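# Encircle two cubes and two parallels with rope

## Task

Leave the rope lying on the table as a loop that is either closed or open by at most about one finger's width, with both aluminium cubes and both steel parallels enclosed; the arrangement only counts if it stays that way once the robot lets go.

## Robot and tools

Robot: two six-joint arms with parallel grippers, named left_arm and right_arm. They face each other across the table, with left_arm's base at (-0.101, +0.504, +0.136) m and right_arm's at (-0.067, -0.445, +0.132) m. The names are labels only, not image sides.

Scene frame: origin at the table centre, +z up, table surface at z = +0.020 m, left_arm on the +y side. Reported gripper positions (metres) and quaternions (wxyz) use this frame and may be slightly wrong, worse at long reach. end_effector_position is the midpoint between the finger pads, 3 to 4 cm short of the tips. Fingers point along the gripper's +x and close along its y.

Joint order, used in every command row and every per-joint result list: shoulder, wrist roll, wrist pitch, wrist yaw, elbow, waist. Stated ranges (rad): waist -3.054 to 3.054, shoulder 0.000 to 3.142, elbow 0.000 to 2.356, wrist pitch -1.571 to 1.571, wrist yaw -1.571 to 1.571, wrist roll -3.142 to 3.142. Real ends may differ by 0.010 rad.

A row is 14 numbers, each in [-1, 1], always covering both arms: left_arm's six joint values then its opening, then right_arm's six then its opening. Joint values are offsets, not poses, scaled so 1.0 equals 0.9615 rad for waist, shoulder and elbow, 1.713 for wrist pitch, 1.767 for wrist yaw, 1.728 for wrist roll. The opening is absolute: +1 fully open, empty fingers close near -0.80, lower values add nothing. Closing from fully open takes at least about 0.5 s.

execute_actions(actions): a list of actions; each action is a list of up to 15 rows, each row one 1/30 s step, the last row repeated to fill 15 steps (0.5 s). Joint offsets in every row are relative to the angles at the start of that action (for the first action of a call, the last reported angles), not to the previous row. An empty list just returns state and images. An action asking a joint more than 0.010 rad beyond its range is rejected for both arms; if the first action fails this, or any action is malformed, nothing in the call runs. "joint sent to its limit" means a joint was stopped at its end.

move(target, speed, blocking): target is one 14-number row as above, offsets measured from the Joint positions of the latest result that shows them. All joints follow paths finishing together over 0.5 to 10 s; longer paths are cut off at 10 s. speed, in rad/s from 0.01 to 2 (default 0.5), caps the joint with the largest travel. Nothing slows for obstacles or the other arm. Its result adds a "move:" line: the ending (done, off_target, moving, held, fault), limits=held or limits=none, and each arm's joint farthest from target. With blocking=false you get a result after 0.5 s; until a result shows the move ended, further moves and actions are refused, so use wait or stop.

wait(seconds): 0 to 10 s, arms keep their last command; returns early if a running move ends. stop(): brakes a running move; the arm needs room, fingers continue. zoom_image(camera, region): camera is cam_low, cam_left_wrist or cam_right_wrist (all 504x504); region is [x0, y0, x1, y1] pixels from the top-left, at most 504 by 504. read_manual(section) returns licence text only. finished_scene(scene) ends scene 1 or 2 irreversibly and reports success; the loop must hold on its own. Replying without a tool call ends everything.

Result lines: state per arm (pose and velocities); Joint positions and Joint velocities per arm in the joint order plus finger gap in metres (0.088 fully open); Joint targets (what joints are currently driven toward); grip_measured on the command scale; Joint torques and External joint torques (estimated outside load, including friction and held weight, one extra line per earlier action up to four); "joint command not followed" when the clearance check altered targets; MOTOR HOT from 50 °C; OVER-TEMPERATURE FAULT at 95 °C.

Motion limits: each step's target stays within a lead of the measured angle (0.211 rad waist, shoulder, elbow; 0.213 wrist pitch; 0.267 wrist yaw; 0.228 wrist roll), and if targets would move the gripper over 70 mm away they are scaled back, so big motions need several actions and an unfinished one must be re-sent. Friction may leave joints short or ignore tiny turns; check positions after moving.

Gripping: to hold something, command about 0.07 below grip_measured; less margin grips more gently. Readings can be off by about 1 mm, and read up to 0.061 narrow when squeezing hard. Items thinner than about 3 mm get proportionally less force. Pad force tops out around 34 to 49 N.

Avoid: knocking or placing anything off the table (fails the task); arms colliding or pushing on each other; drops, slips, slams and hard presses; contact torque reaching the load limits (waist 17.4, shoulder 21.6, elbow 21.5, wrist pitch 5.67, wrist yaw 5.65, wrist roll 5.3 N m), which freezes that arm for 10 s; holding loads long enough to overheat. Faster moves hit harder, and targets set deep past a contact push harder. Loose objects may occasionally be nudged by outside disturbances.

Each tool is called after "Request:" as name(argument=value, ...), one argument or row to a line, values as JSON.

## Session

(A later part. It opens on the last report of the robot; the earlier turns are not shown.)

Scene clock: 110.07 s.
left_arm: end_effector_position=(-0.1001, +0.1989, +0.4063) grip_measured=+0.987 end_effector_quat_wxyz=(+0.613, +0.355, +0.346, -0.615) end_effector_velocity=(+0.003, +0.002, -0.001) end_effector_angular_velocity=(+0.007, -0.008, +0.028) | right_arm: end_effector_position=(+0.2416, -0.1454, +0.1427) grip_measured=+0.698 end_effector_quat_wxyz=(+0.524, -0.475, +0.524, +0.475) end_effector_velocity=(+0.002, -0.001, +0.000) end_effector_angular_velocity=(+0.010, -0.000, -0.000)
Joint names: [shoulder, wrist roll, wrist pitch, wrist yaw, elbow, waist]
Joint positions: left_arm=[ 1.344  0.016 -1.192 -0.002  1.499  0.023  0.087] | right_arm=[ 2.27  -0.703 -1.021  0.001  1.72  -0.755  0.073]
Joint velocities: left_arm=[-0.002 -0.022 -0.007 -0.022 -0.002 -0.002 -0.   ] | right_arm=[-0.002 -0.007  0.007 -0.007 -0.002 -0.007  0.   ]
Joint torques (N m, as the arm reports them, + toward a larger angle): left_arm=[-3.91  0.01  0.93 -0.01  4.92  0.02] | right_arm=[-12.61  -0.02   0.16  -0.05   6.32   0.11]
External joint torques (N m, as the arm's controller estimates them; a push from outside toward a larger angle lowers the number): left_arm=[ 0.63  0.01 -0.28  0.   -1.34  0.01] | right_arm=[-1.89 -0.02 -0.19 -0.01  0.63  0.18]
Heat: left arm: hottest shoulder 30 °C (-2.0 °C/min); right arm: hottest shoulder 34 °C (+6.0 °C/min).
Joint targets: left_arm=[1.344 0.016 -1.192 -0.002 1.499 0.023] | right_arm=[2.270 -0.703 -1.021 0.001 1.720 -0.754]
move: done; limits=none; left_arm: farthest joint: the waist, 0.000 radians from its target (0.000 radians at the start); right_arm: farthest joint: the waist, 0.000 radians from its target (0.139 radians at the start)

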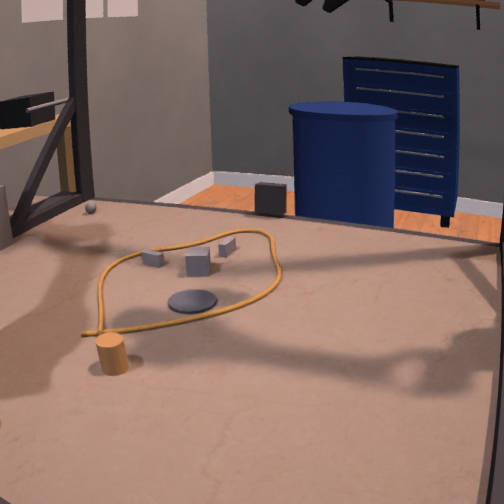

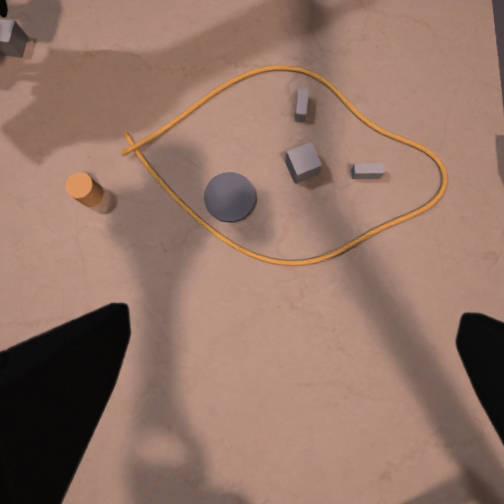

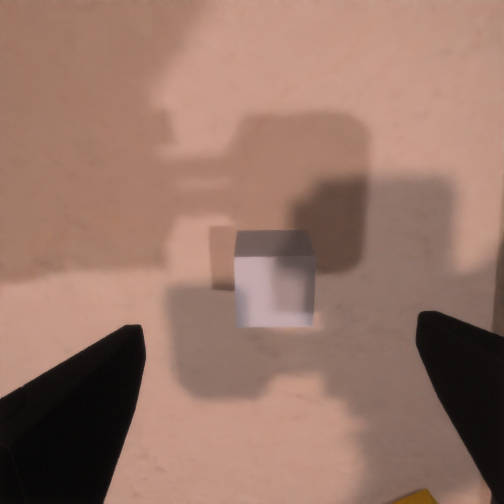

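Request:
move(
  target=[0,0,0,0,0,0,1,0.1,0,0.134,0,-0.164,-0.03,0.5],
  speed=0.3,
)

Request:
execute_actions(
  actions=[
    [[0,0,0,0,0,0,1,0,0,0,0,0,0,-0.32]],
  ],
)

Request:
move(
  target=[0,0,0,0,0,0,1,-0.09,0,-0.048,0,0,0,-0.32],
  speed=0.3,
)

Request:
move(
  target=[0,0,0,0,0,0,1,0,0.35,0,0,0,0.86,-0.32],
  speed=0.6,
)

Scene clock: 114.67 s.
left_arm: end_effector_position=(-0.1001, +0.1989, +0.4063) grip_measured=+0.987 end_effector_quat_wxyz=(+0.613, +0.355, +0.346, -0.615) end_effector_velocity=(-0.001, +0.002, -0.001) end_effector_angular_velocity=(+0.007, -0.003, +0.003) | right_arm: end_effector_position=(+0.2436, -0.1590, +0.0759) grip_measured=+0.503 end_effector_quat_wxyz=(+0.529, -0.469, +0.530, +0.468) end_effector_velocity=(+0.005, +0.001, +0.000) end_effector_angular_velocity=(+0.009, -0.021, -0.010)
Joint names: [shoulder, wrist roll, wrist pitch, wrist yaw, elbow, waist]
Joint positions: left_arm=[ 1.344  0.016 -1.192 -0.002  1.499  0.023  0.087] | right_arm=[ 2.352 -0.703 -0.795  0.001  1.574 -0.781  0.064]
Joint velocities: left_arm=[-0.002 -0.007 -0.007 -0.007 -0.002 -0.007  0.   ] | right_arm=[-0.002  0.007  0.022  0.007 -0.002 -0.002 -0.   ]
Joint torques (N m, as the arm reports them, + toward a larger angle): left_arm=[-3.91  0.01  0.93 -0.01  4.92  0.03] | right_arm=[-10.68  -0.01   0.37  -0.05   3.97  -0.18]
External joint torques (N m, as the arm's controller estimates them; a push from outside toward a larger angle lowers the number): left_arm=[ 0.63  0.01 -0.29  0.   -1.36  0.05] | right_arm=[-0.11 -0.01  0.07  0.   -1.1  -0.17]
Heat: left arm: hottest elbow 31 °C (-2.0 °C/min); right arm: hottest shoulder 34 °C (+6.0 °C/min).
Joint targets: left_arm=[1.344 0.016 -1.192 -0.002 1.499 0.023] | right_arm=[2.366 -0.703 -0.792 0.001 1.562 -0.784]
move: off_target (right_arm); limits=none; left_arm: farthest joint: the waist, 0.000 radians from its target (0.000 radians at the start); right_arm: farthest joint: the shoulder, 0.015 radians from its target (0.096 radians at the start)

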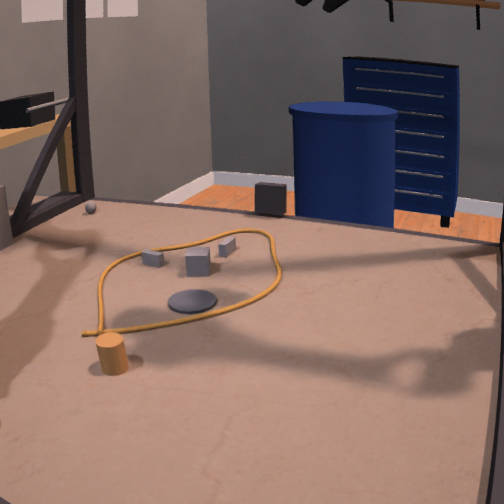

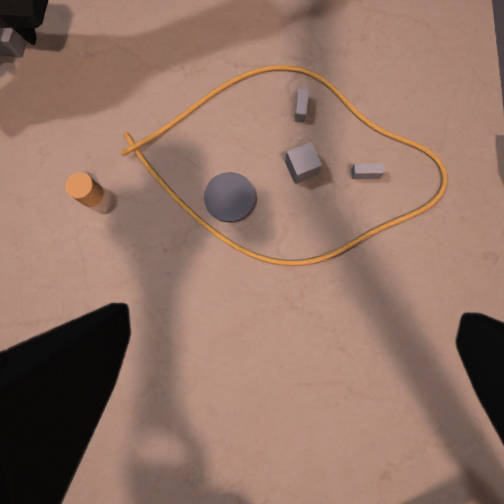

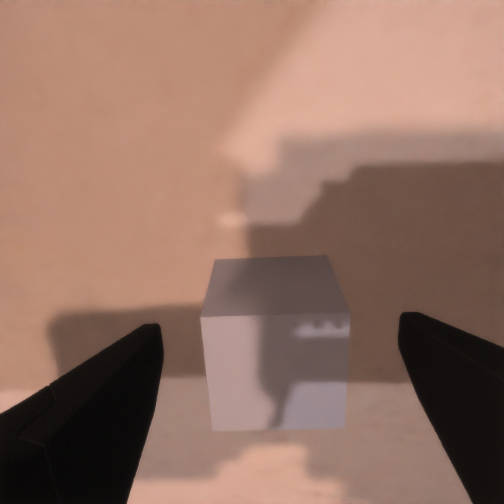

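Scene clock: 115.17 s.
left_arm: end_effector_position=(-0.1001, +0.1989, +0.4063) grip_measured=+0.987 end_effector_quat_wxyz=(+0.613, +0.355, +0.346, -0.615) end_effector_velocity=(+0.000, +0.002, -0.001) end_effector_angular_velocity=(+0.007, +0.005, +0.020) | right_arm: end_effector_position=(+0.2436, -0.1589, +0.0759) grip_measured=-0.221 end_effector_quat_wxyz=(+0.529, -0.468, +0.530, +0.468) end_effector_velocity=(-0.003, +0.000, +0.000) end_effector_angular_velocity=(+0.000, +0.010, +0.024)
Joint names: [shoulder, wrist roll, wrist pitch, wrist yaw, elbow, waist]
Joint positions: left_arm=[ 1.344  0.016 -1.192 -0.002  1.499  0.023  0.087] | right_arm=[ 2.352 -0.703 -0.795  0.     1.574 -0.781  0.028]
Joint velocities: left_arm=[-0.002 -0.022 -0.007 -0.007 -0.002 -0.002 -0.   ] | right_arm=[-0.002 -0.022 -0.007 -0.007 -0.002  0.002  0.   ]
Joint torques (N m, as the arm reports them, + toward a larger angle): left_arm=[-3.91  0.01  0.93 -0.01  4.92  0.03] | right_arm=[-12.57  -0.01   0.16  -0.04   5.72   0.08]
External joint torques (N m, as the arm's controller estimates them; a push from outside toward a larger angle lowers the number): left_arm=[ 0.63  0.01 -0.29  0.01 -1.38  0.01] | right_arm=[-1.98 -0.01 -0.16  0.01  0.61  0.01]
Heat: left arm: hottest elbow 31 °C (-2.1 °C/min); right arm: hottest shoulder 34 °C (+6.2 °C/min).
Joint targets: left_arm=[1.344 0.016 -1.192 -0.002 1.499 0.023] | right_arm=[2.352 -0.703 -0.795 0.000 1.574 -0.781]

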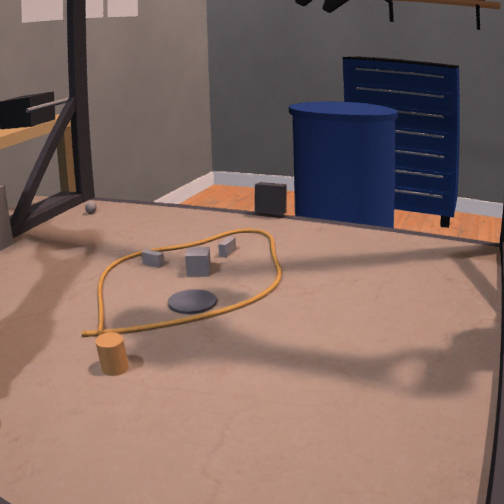

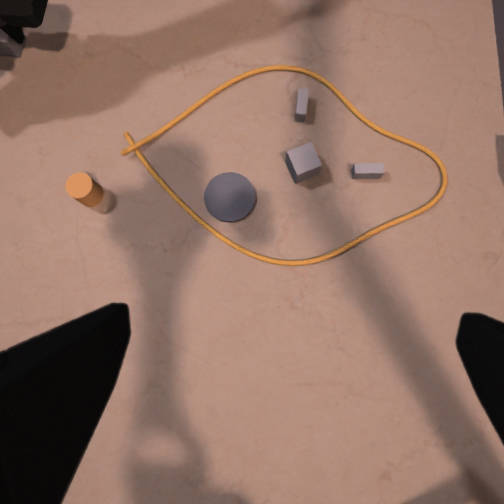

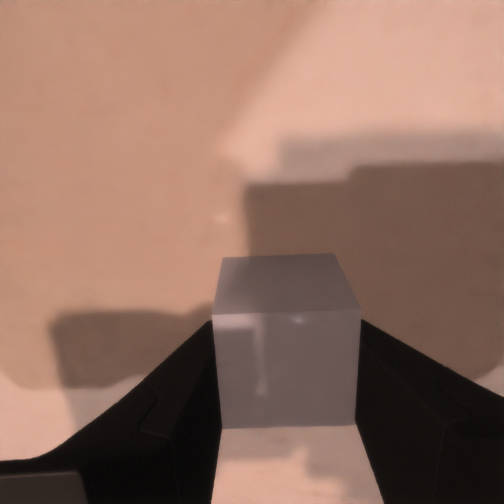

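Scene clock: 116.10 s.
left_arm: end_effector_position=(-0.1001, +0.1989, +0.4063) grip_measured=+0.987 end_effector_quat_wxyz=(+0.613, +0.355, +0.346, -0.615) end_effector_velocity=(+0.000, +0.003, +0.000) end_effector_angular_velocity=(+0.002, -0.010, -0.005) | right_arm: end_effector_position=(+0.2389, -0.1632, +0.1063) grip_measured=-0.221 end_effector_quat_wxyz=(+0.528, -0.468, +0.532, +0.468) end_effector_velocity=(-0.006, -0.003, +0.001) end_effector_angular_velocity=(+0.001, +0.031, -0.010)
Joint names: [shoulder, wrist roll, wrist pitch, wrist yaw, elbow, waist]
Joint positions: left_arm=[ 1.344  0.016 -1.192 -0.002  1.499  0.023  0.087] | right_arm=[ 2.276 -0.703 -0.874  0.     1.574 -0.781  0.028]
Joint velocities: left_arm=[-0.007  0.007 -0.007 -0.007 -0.002 -0.002 -0.   ] | right_arm=[-0.007  0.007 -0.022 -0.022 -0.007 -0.002  0.   ]
Joint torques (N m, as the arm reports them, + toward a larger angle): left_arm=[-3.92  0.01  0.93 -0.01  4.92  0.03] | right_arm=[-13.55  -0.01  -0.01  -0.05   5.89   0.06]
External joint torques (N m, as the arm's controller estimates them; a push from outside toward a larger angle lowers the number): left_arm=[ 0.68  0.01 -0.3   0.   -1.4   0.03] | right_arm=[-3.08 -0.01 -0.31  0.    0.58  0.06]
Heat: left arm: hottest elbow 31 °C (-2.0 °C/min); right arm: hottest shoulder 34 °C (+6.1 °C/min).
Joint targets: left_arm=[1.344 0.016 -1.192 -0.002 1.499 0.023] | right_arm=[2.265 -0.703 -0.877 0.000 1.574 -0.781]
move: done; limits=none; left_arm: farthest joint: the waist, 0.000 radians from its target (0.000 radians at the start); right_arm: farthest joint: the shoulder, 0.010 radians from its target (0.086 radians at the start)

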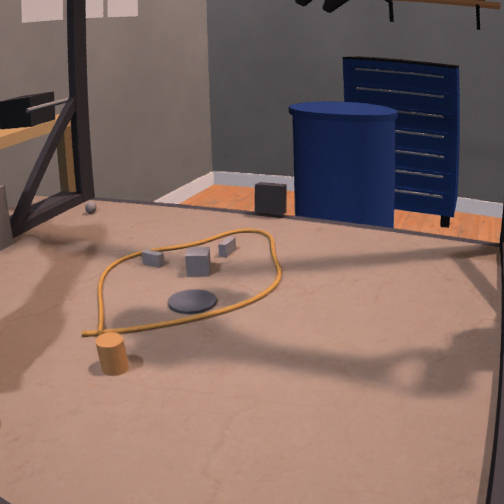

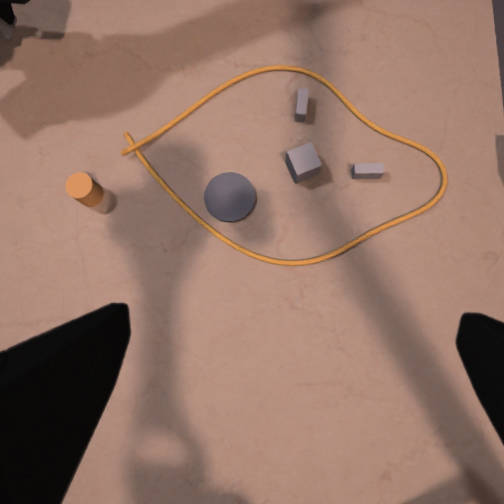

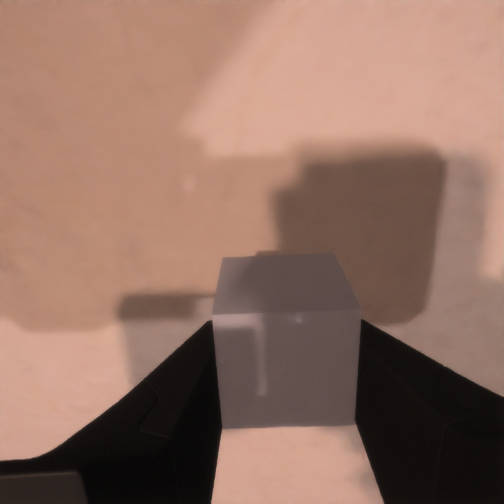

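Scene clock: 118.10 s.
left_arm: end_effector_position=(-0.1001, +0.1989, +0.4063) grip_measured=+0.987 end_effector_quat_wxyz=(+0.613, +0.355, +0.346, -0.615) end_effector_velocity=(+0.002, +0.002, +0.001) end_effector_angular_velocity=(+0.002, +0.005, +0.025) | right_arm: end_effector_position=(-0.0673, -0.0291, +0.1063) grip_measured=-0.221 end_effector_quat_wxyz=(+0.473, -0.526, +0.475, +0.524) end_effector_velocity=(-0.000, -0.005, +0.000) end_effector_angular_velocity=(-0.022, +0.007, +0.019)
Joint names: [shoulder, wrist roll, wrist pitch, wrist yaw, elbow, waist]
Joint positions: left_arm=[ 1.344  0.016 -1.192 -0.002  1.499  0.023  0.087] | right_arm=[ 2.276 -0.101 -0.874  0.     1.574  0.046  0.028]
Joint velocities: left_arm=[-0.002 -0.022 -0.007 -0.007  0.002  0.002 -0.   ] | right_arm=[-0.002 -0.022 -0.022 -0.007 -0.002 -0.002 -0.   ]
Joint torques (N m, as the arm reports them, + toward a larger angle): left_arm=[-3.92  0.01  0.93 -0.01  4.93  0.03] | right_arm=[-12.27   0.07   0.18  -0.02   5.94   0.  ]
External joint torques (N m, as the arm's controller estimates them; a push from outside toward a larger angle lowers the number): left_arm=[ 0.6   0.01 -0.29  0.   -1.35  0.  ] | right_arm=[-1.88  0.07 -0.12  0.    0.66 -0.01]
Heat: left arm: hottest elbow 31 °C (-2.0 °C/min); right arm: hottest shoulder 35 °C (+7.1 °C/min).
Joint targets: left_arm=[1.344 0.016 -1.192 -0.002 1.499 0.023] | right_arm=[2.276 -0.098 -0.874 0.000 1.574 0.046]
move: done; limits=none; left_arm: farthest joint: the waist, 0.000 radians from its target (0.000 radians at the start); right_arm: farthest joint: the wrist roll, 0.003 radians from its target (0.605 radians at the start)

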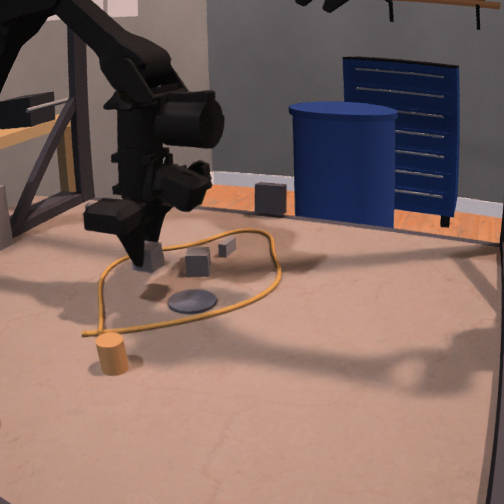

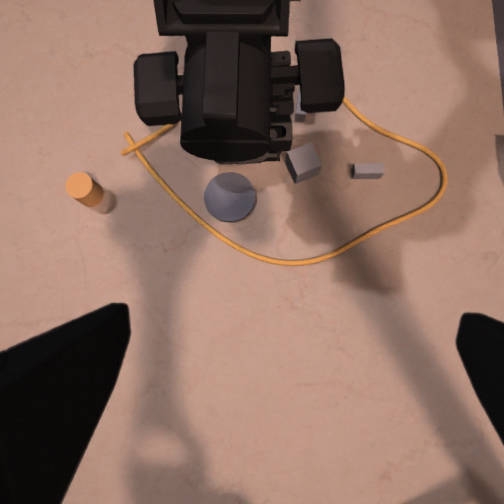

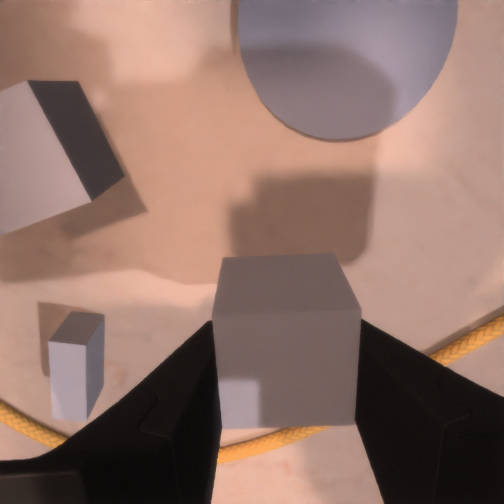

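Request:
move(
  target=[0,0,0,0,0,0,1,0.09,0,0.047,0,0,0,-0.32],
  speed=0.15,
)

Request:
execute_actions(
  actions=[
    [[0,0,0,0,0,0,1,0,0,0,0,0,0,0.1]],
  ],
)

Request:
move(
  target=[0,0,0,0,0,0,1,-0.4,0,-0.2,0,0,0,0.1],
  speed=0.6,
)

Scene clock: 121.87 s.
left_arm: end_effector_position=(-0.1001, +0.1989, +0.4063) grip_measured=+0.987 end_effector_quat_wxyz=(+0.613, +0.355, +0.346, -0.615) end_effector_velocity=(+0.002, +0.002, -0.001) end_effector_angular_velocity=(+0.007, -0.003, +0.012) | right_arm: end_effector_position=(-0.0673, -0.0226, +0.0772) grip_measured=-0.221 end_effector_quat_wxyz=(+0.474, -0.525, +0.474, +0.525) end_effector_velocity=(-0.000, -0.003, -0.002) end_effector_angular_velocity=(-0.012, +0.007, +0.005)
Joint names: [shoulder, wrist roll, wrist pitch, wrist yaw, elbow, waist]
Joint positions: left_arm=[ 1.344  0.016 -1.192 -0.002  1.499  0.023  0.087] | right_arm=[ 2.349 -0.101 -0.796  0.     1.574  0.046  0.028]
Joint velocities: left_arm=[-0.002 -0.007 -0.007 -0.007 -0.002  0.002 -0.   ] | right_arm=[ 0.002 -0.007 -0.007 -0.007 -0.002 -0.002 -0.   ]
Joint torques (N m, as the arm reports them, + toward a larger angle): left_arm=[-3.92  0.01  0.93 -0.01  4.92  0.03] | right_arm=[-10.96  -0.03   0.35  -0.02   5.77   0.06]
External joint torques (N m, as the arm's controller estimates them; a push from outside toward a larger angle lowers the number): left_arm=[ 0.57  0.01 -0.29  0.   -1.33 -0.01] | right_arm=[-0.38 -0.03  0.02 -0.01  0.66  0.06]
Heat: left arm: hottest elbow 31 °C (-2.0 °C/min); right arm: hottest shoulder 35 °C (+7.1 °C/min).
Joint targets: left_arm=[1.344 0.016 -1.192 -0.002 1.499 0.023] | right_arm=[2.362 -0.102 -0.793 0.000 1.574 0.046]
move: off_target (right_arm); limits=none; left_arm: farthest joint: the waist, 0.000 radians from its target (0.000 radians at the start); right_arm: farthest joint: the shoulder, 0.014 radians from its target (0.087 radians at the start)

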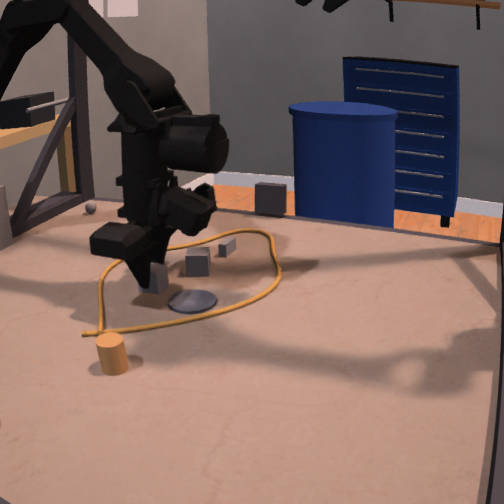

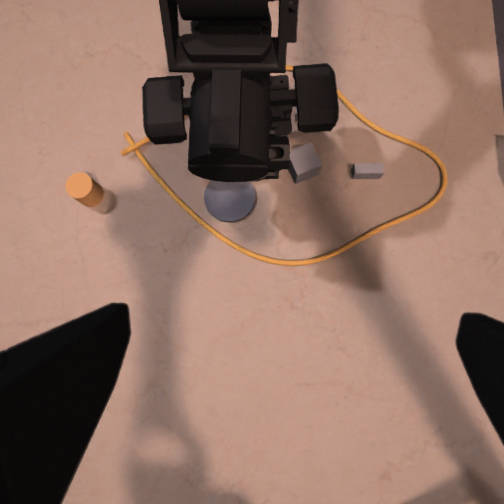

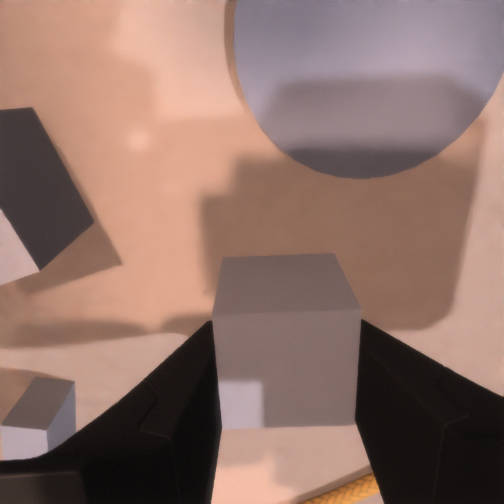

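Scene clock: 122.37 s.
left_arm: end_effector_position=(-0.1001, +0.1989, +0.4063) grip_measured=+0.987 end_effector_quat_wxyz=(+0.613, +0.355, +0.346, -0.615) end_effector_velocity=(+0.001, +0.002, +0.001) end_effector_angular_velocity=(+0.002, -0.015, +0.010) | right_arm: end_effector_position=(-0.0673, -0.0226, +0.0772) grip_measured=+0.093 end_effector_quat_wxyz=(+0.474, -0.525, +0.474, +0.525) end_effector_velocity=(+0.002, -0.005, +0.000) end_effector_angular_velocity=(-0.022, -0.007, +0.020)
Joint names: [shoulder, wrist roll, wrist pitch, wrist yaw, elbow, waist]
Joint positions: left_arm=[ 1.344  0.016 -1.192 -0.002  1.499  0.023  0.087] | right_arm=[ 2.349 -0.101 -0.796  0.     1.574  0.046  0.044]
Joint velocities: left_arm=[-0.002 -0.007 -0.007 -0.022  0.002 -0.007 -0.   ] | right_arm=[-0.002 -0.022 -0.022  0.007 -0.002 -0.002  0.002]
Joint torques (N m, as the arm reports them, + toward a larger angle): left_arm=[-3.91  0.01  0.93 -0.01  4.92  0.03] | right_arm=[-12.51  -0.01   0.18  -0.02   5.63   0.06]
External joint torques (N m, as the arm's controller estimates them; a push from outside toward a larger angle lowers the number): left_arm=[ 0.66  0.01 -0.29  0.01 -1.38  0.03] | right_arm=[-1.88 -0.01 -0.13 -0.01  0.53  0.08]
Heat: left arm: hottest elbow 31 °C (-2.0 °C/min); right arm: hottest shoulder 35 °C (+7.0 °C/min).
Joint targets: left_arm=[1.344 0.016 -1.192 -0.002 1.499 0.023] | right_arm=[2.349 -0.101 -0.796 0.000 1.574 0.046]

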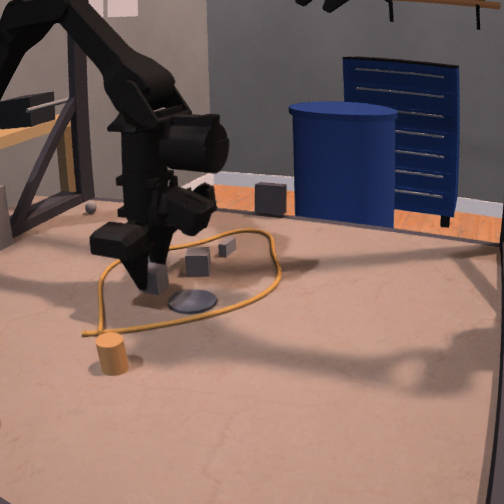

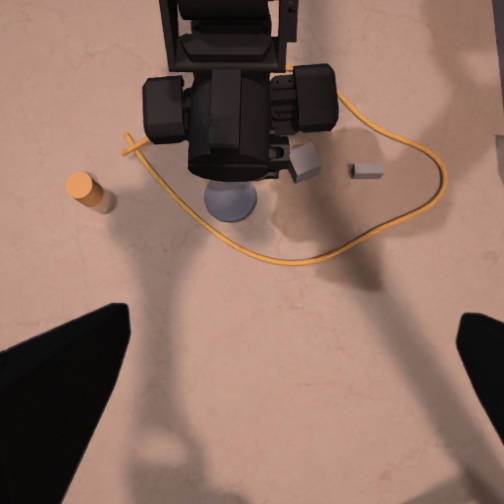

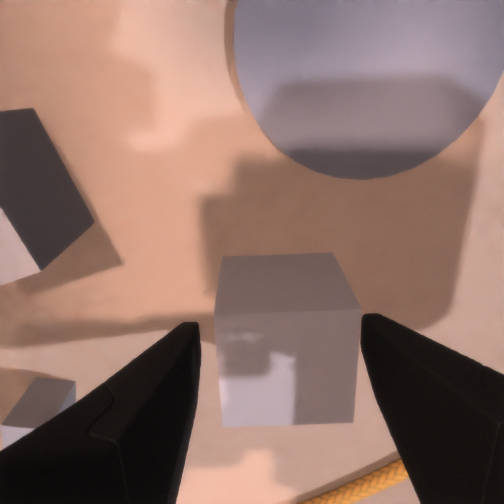

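Scene clock: 123.63 s.
left_arm: end_effector_position=(-0.1001, +0.1989, +0.4063) grip_measured=+0.987 end_effector_quat_wxyz=(+0.613, +0.355, +0.346, -0.615) end_effector_velocity=(-0.002, +0.002, -0.003) end_effector_angular_velocity=(+0.012, +0.018, +0.013) | right_arm: end_effector_position=(-0.0673, -0.0647, +0.2219) grip_measured=+0.097 end_effector_quat_wxyz=(+0.484, -0.516, +0.463, +0.534) end_effector_velocity=(-0.000, -0.004, +0.001) end_effector_angular_velocity=(-0.017, +0.007, +0.005)
Joint names: [shoulder, wrist roll, wrist pitch, wrist yaw, elbow, waist]
Joint positions: left_arm=[ 1.344  0.016 -1.192 -0.002  1.499  0.023  0.087] | right_arm=[ 1.97  -0.101 -1.136  0.     1.574  0.046  0.044]
Joint velocities: left_arm=[-0.002 -0.022 -0.007  0.007 -0.007 -0.002 -0.   ] | right_arm=[-0.002 -0.007 -0.022 -0.007  0.002 -0.002  0.   ]
Joint torques (N m, as the arm reports them, + toward a larger angle): left_arm=[-3.91  0.01  0.93 -0.01  4.92  0.02] | right_arm=[-11.41  -0.01   0.09  -0.02   6.54   0.07]
External joint torques (N m, as the arm's controller estimates them; a push from outside toward a larger angle lowers the number): left_arm=[ 0.56  0.01 -0.28  0.   -1.3   0.03] | right_arm=[-2.5  -0.01 -0.32 -0.01  0.64  0.07]
Heat: left arm: hottest elbow 31 °C (-2.0 °C/min); right arm: hottest shoulder 35 °C (+7.0 °C/min).
Joint targets: left_arm=[1.344 0.016 -1.192 -0.002 1.499 0.023] | right_arm=[1.964 -0.101 -1.139 0.000 1.574 0.046]
move: done; limits=none; left_arm: farthest joint: the waist, 0.000 radians from its target (0.000 radians at the start); right_arm: farthest joint: the shoulder, 0.005 radians from its target (0.384 radians at the start)

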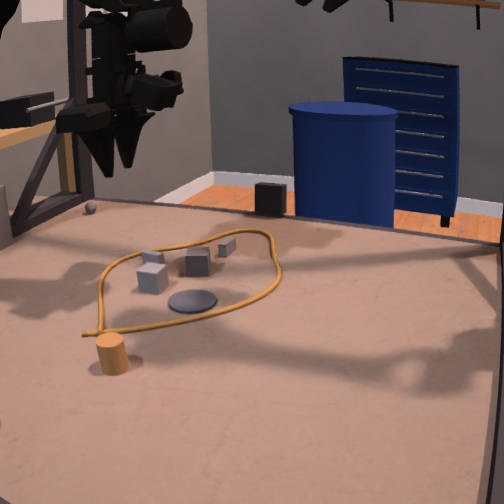

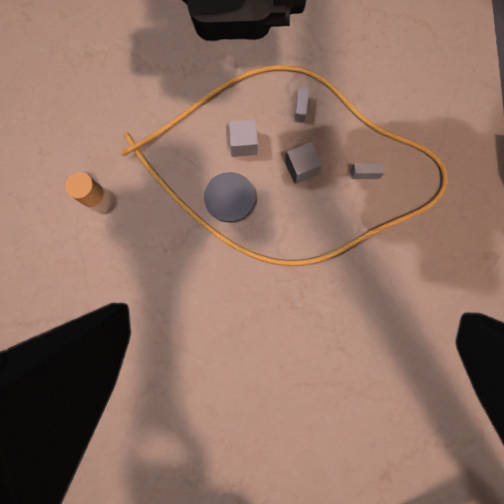

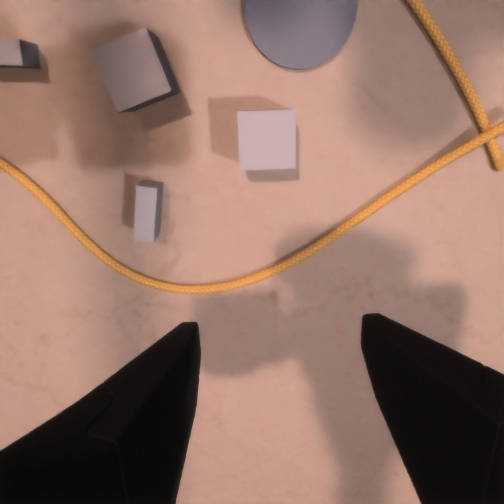

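Request:
finished_scene(
  scene=1,
)

The scene is finished: the task was done.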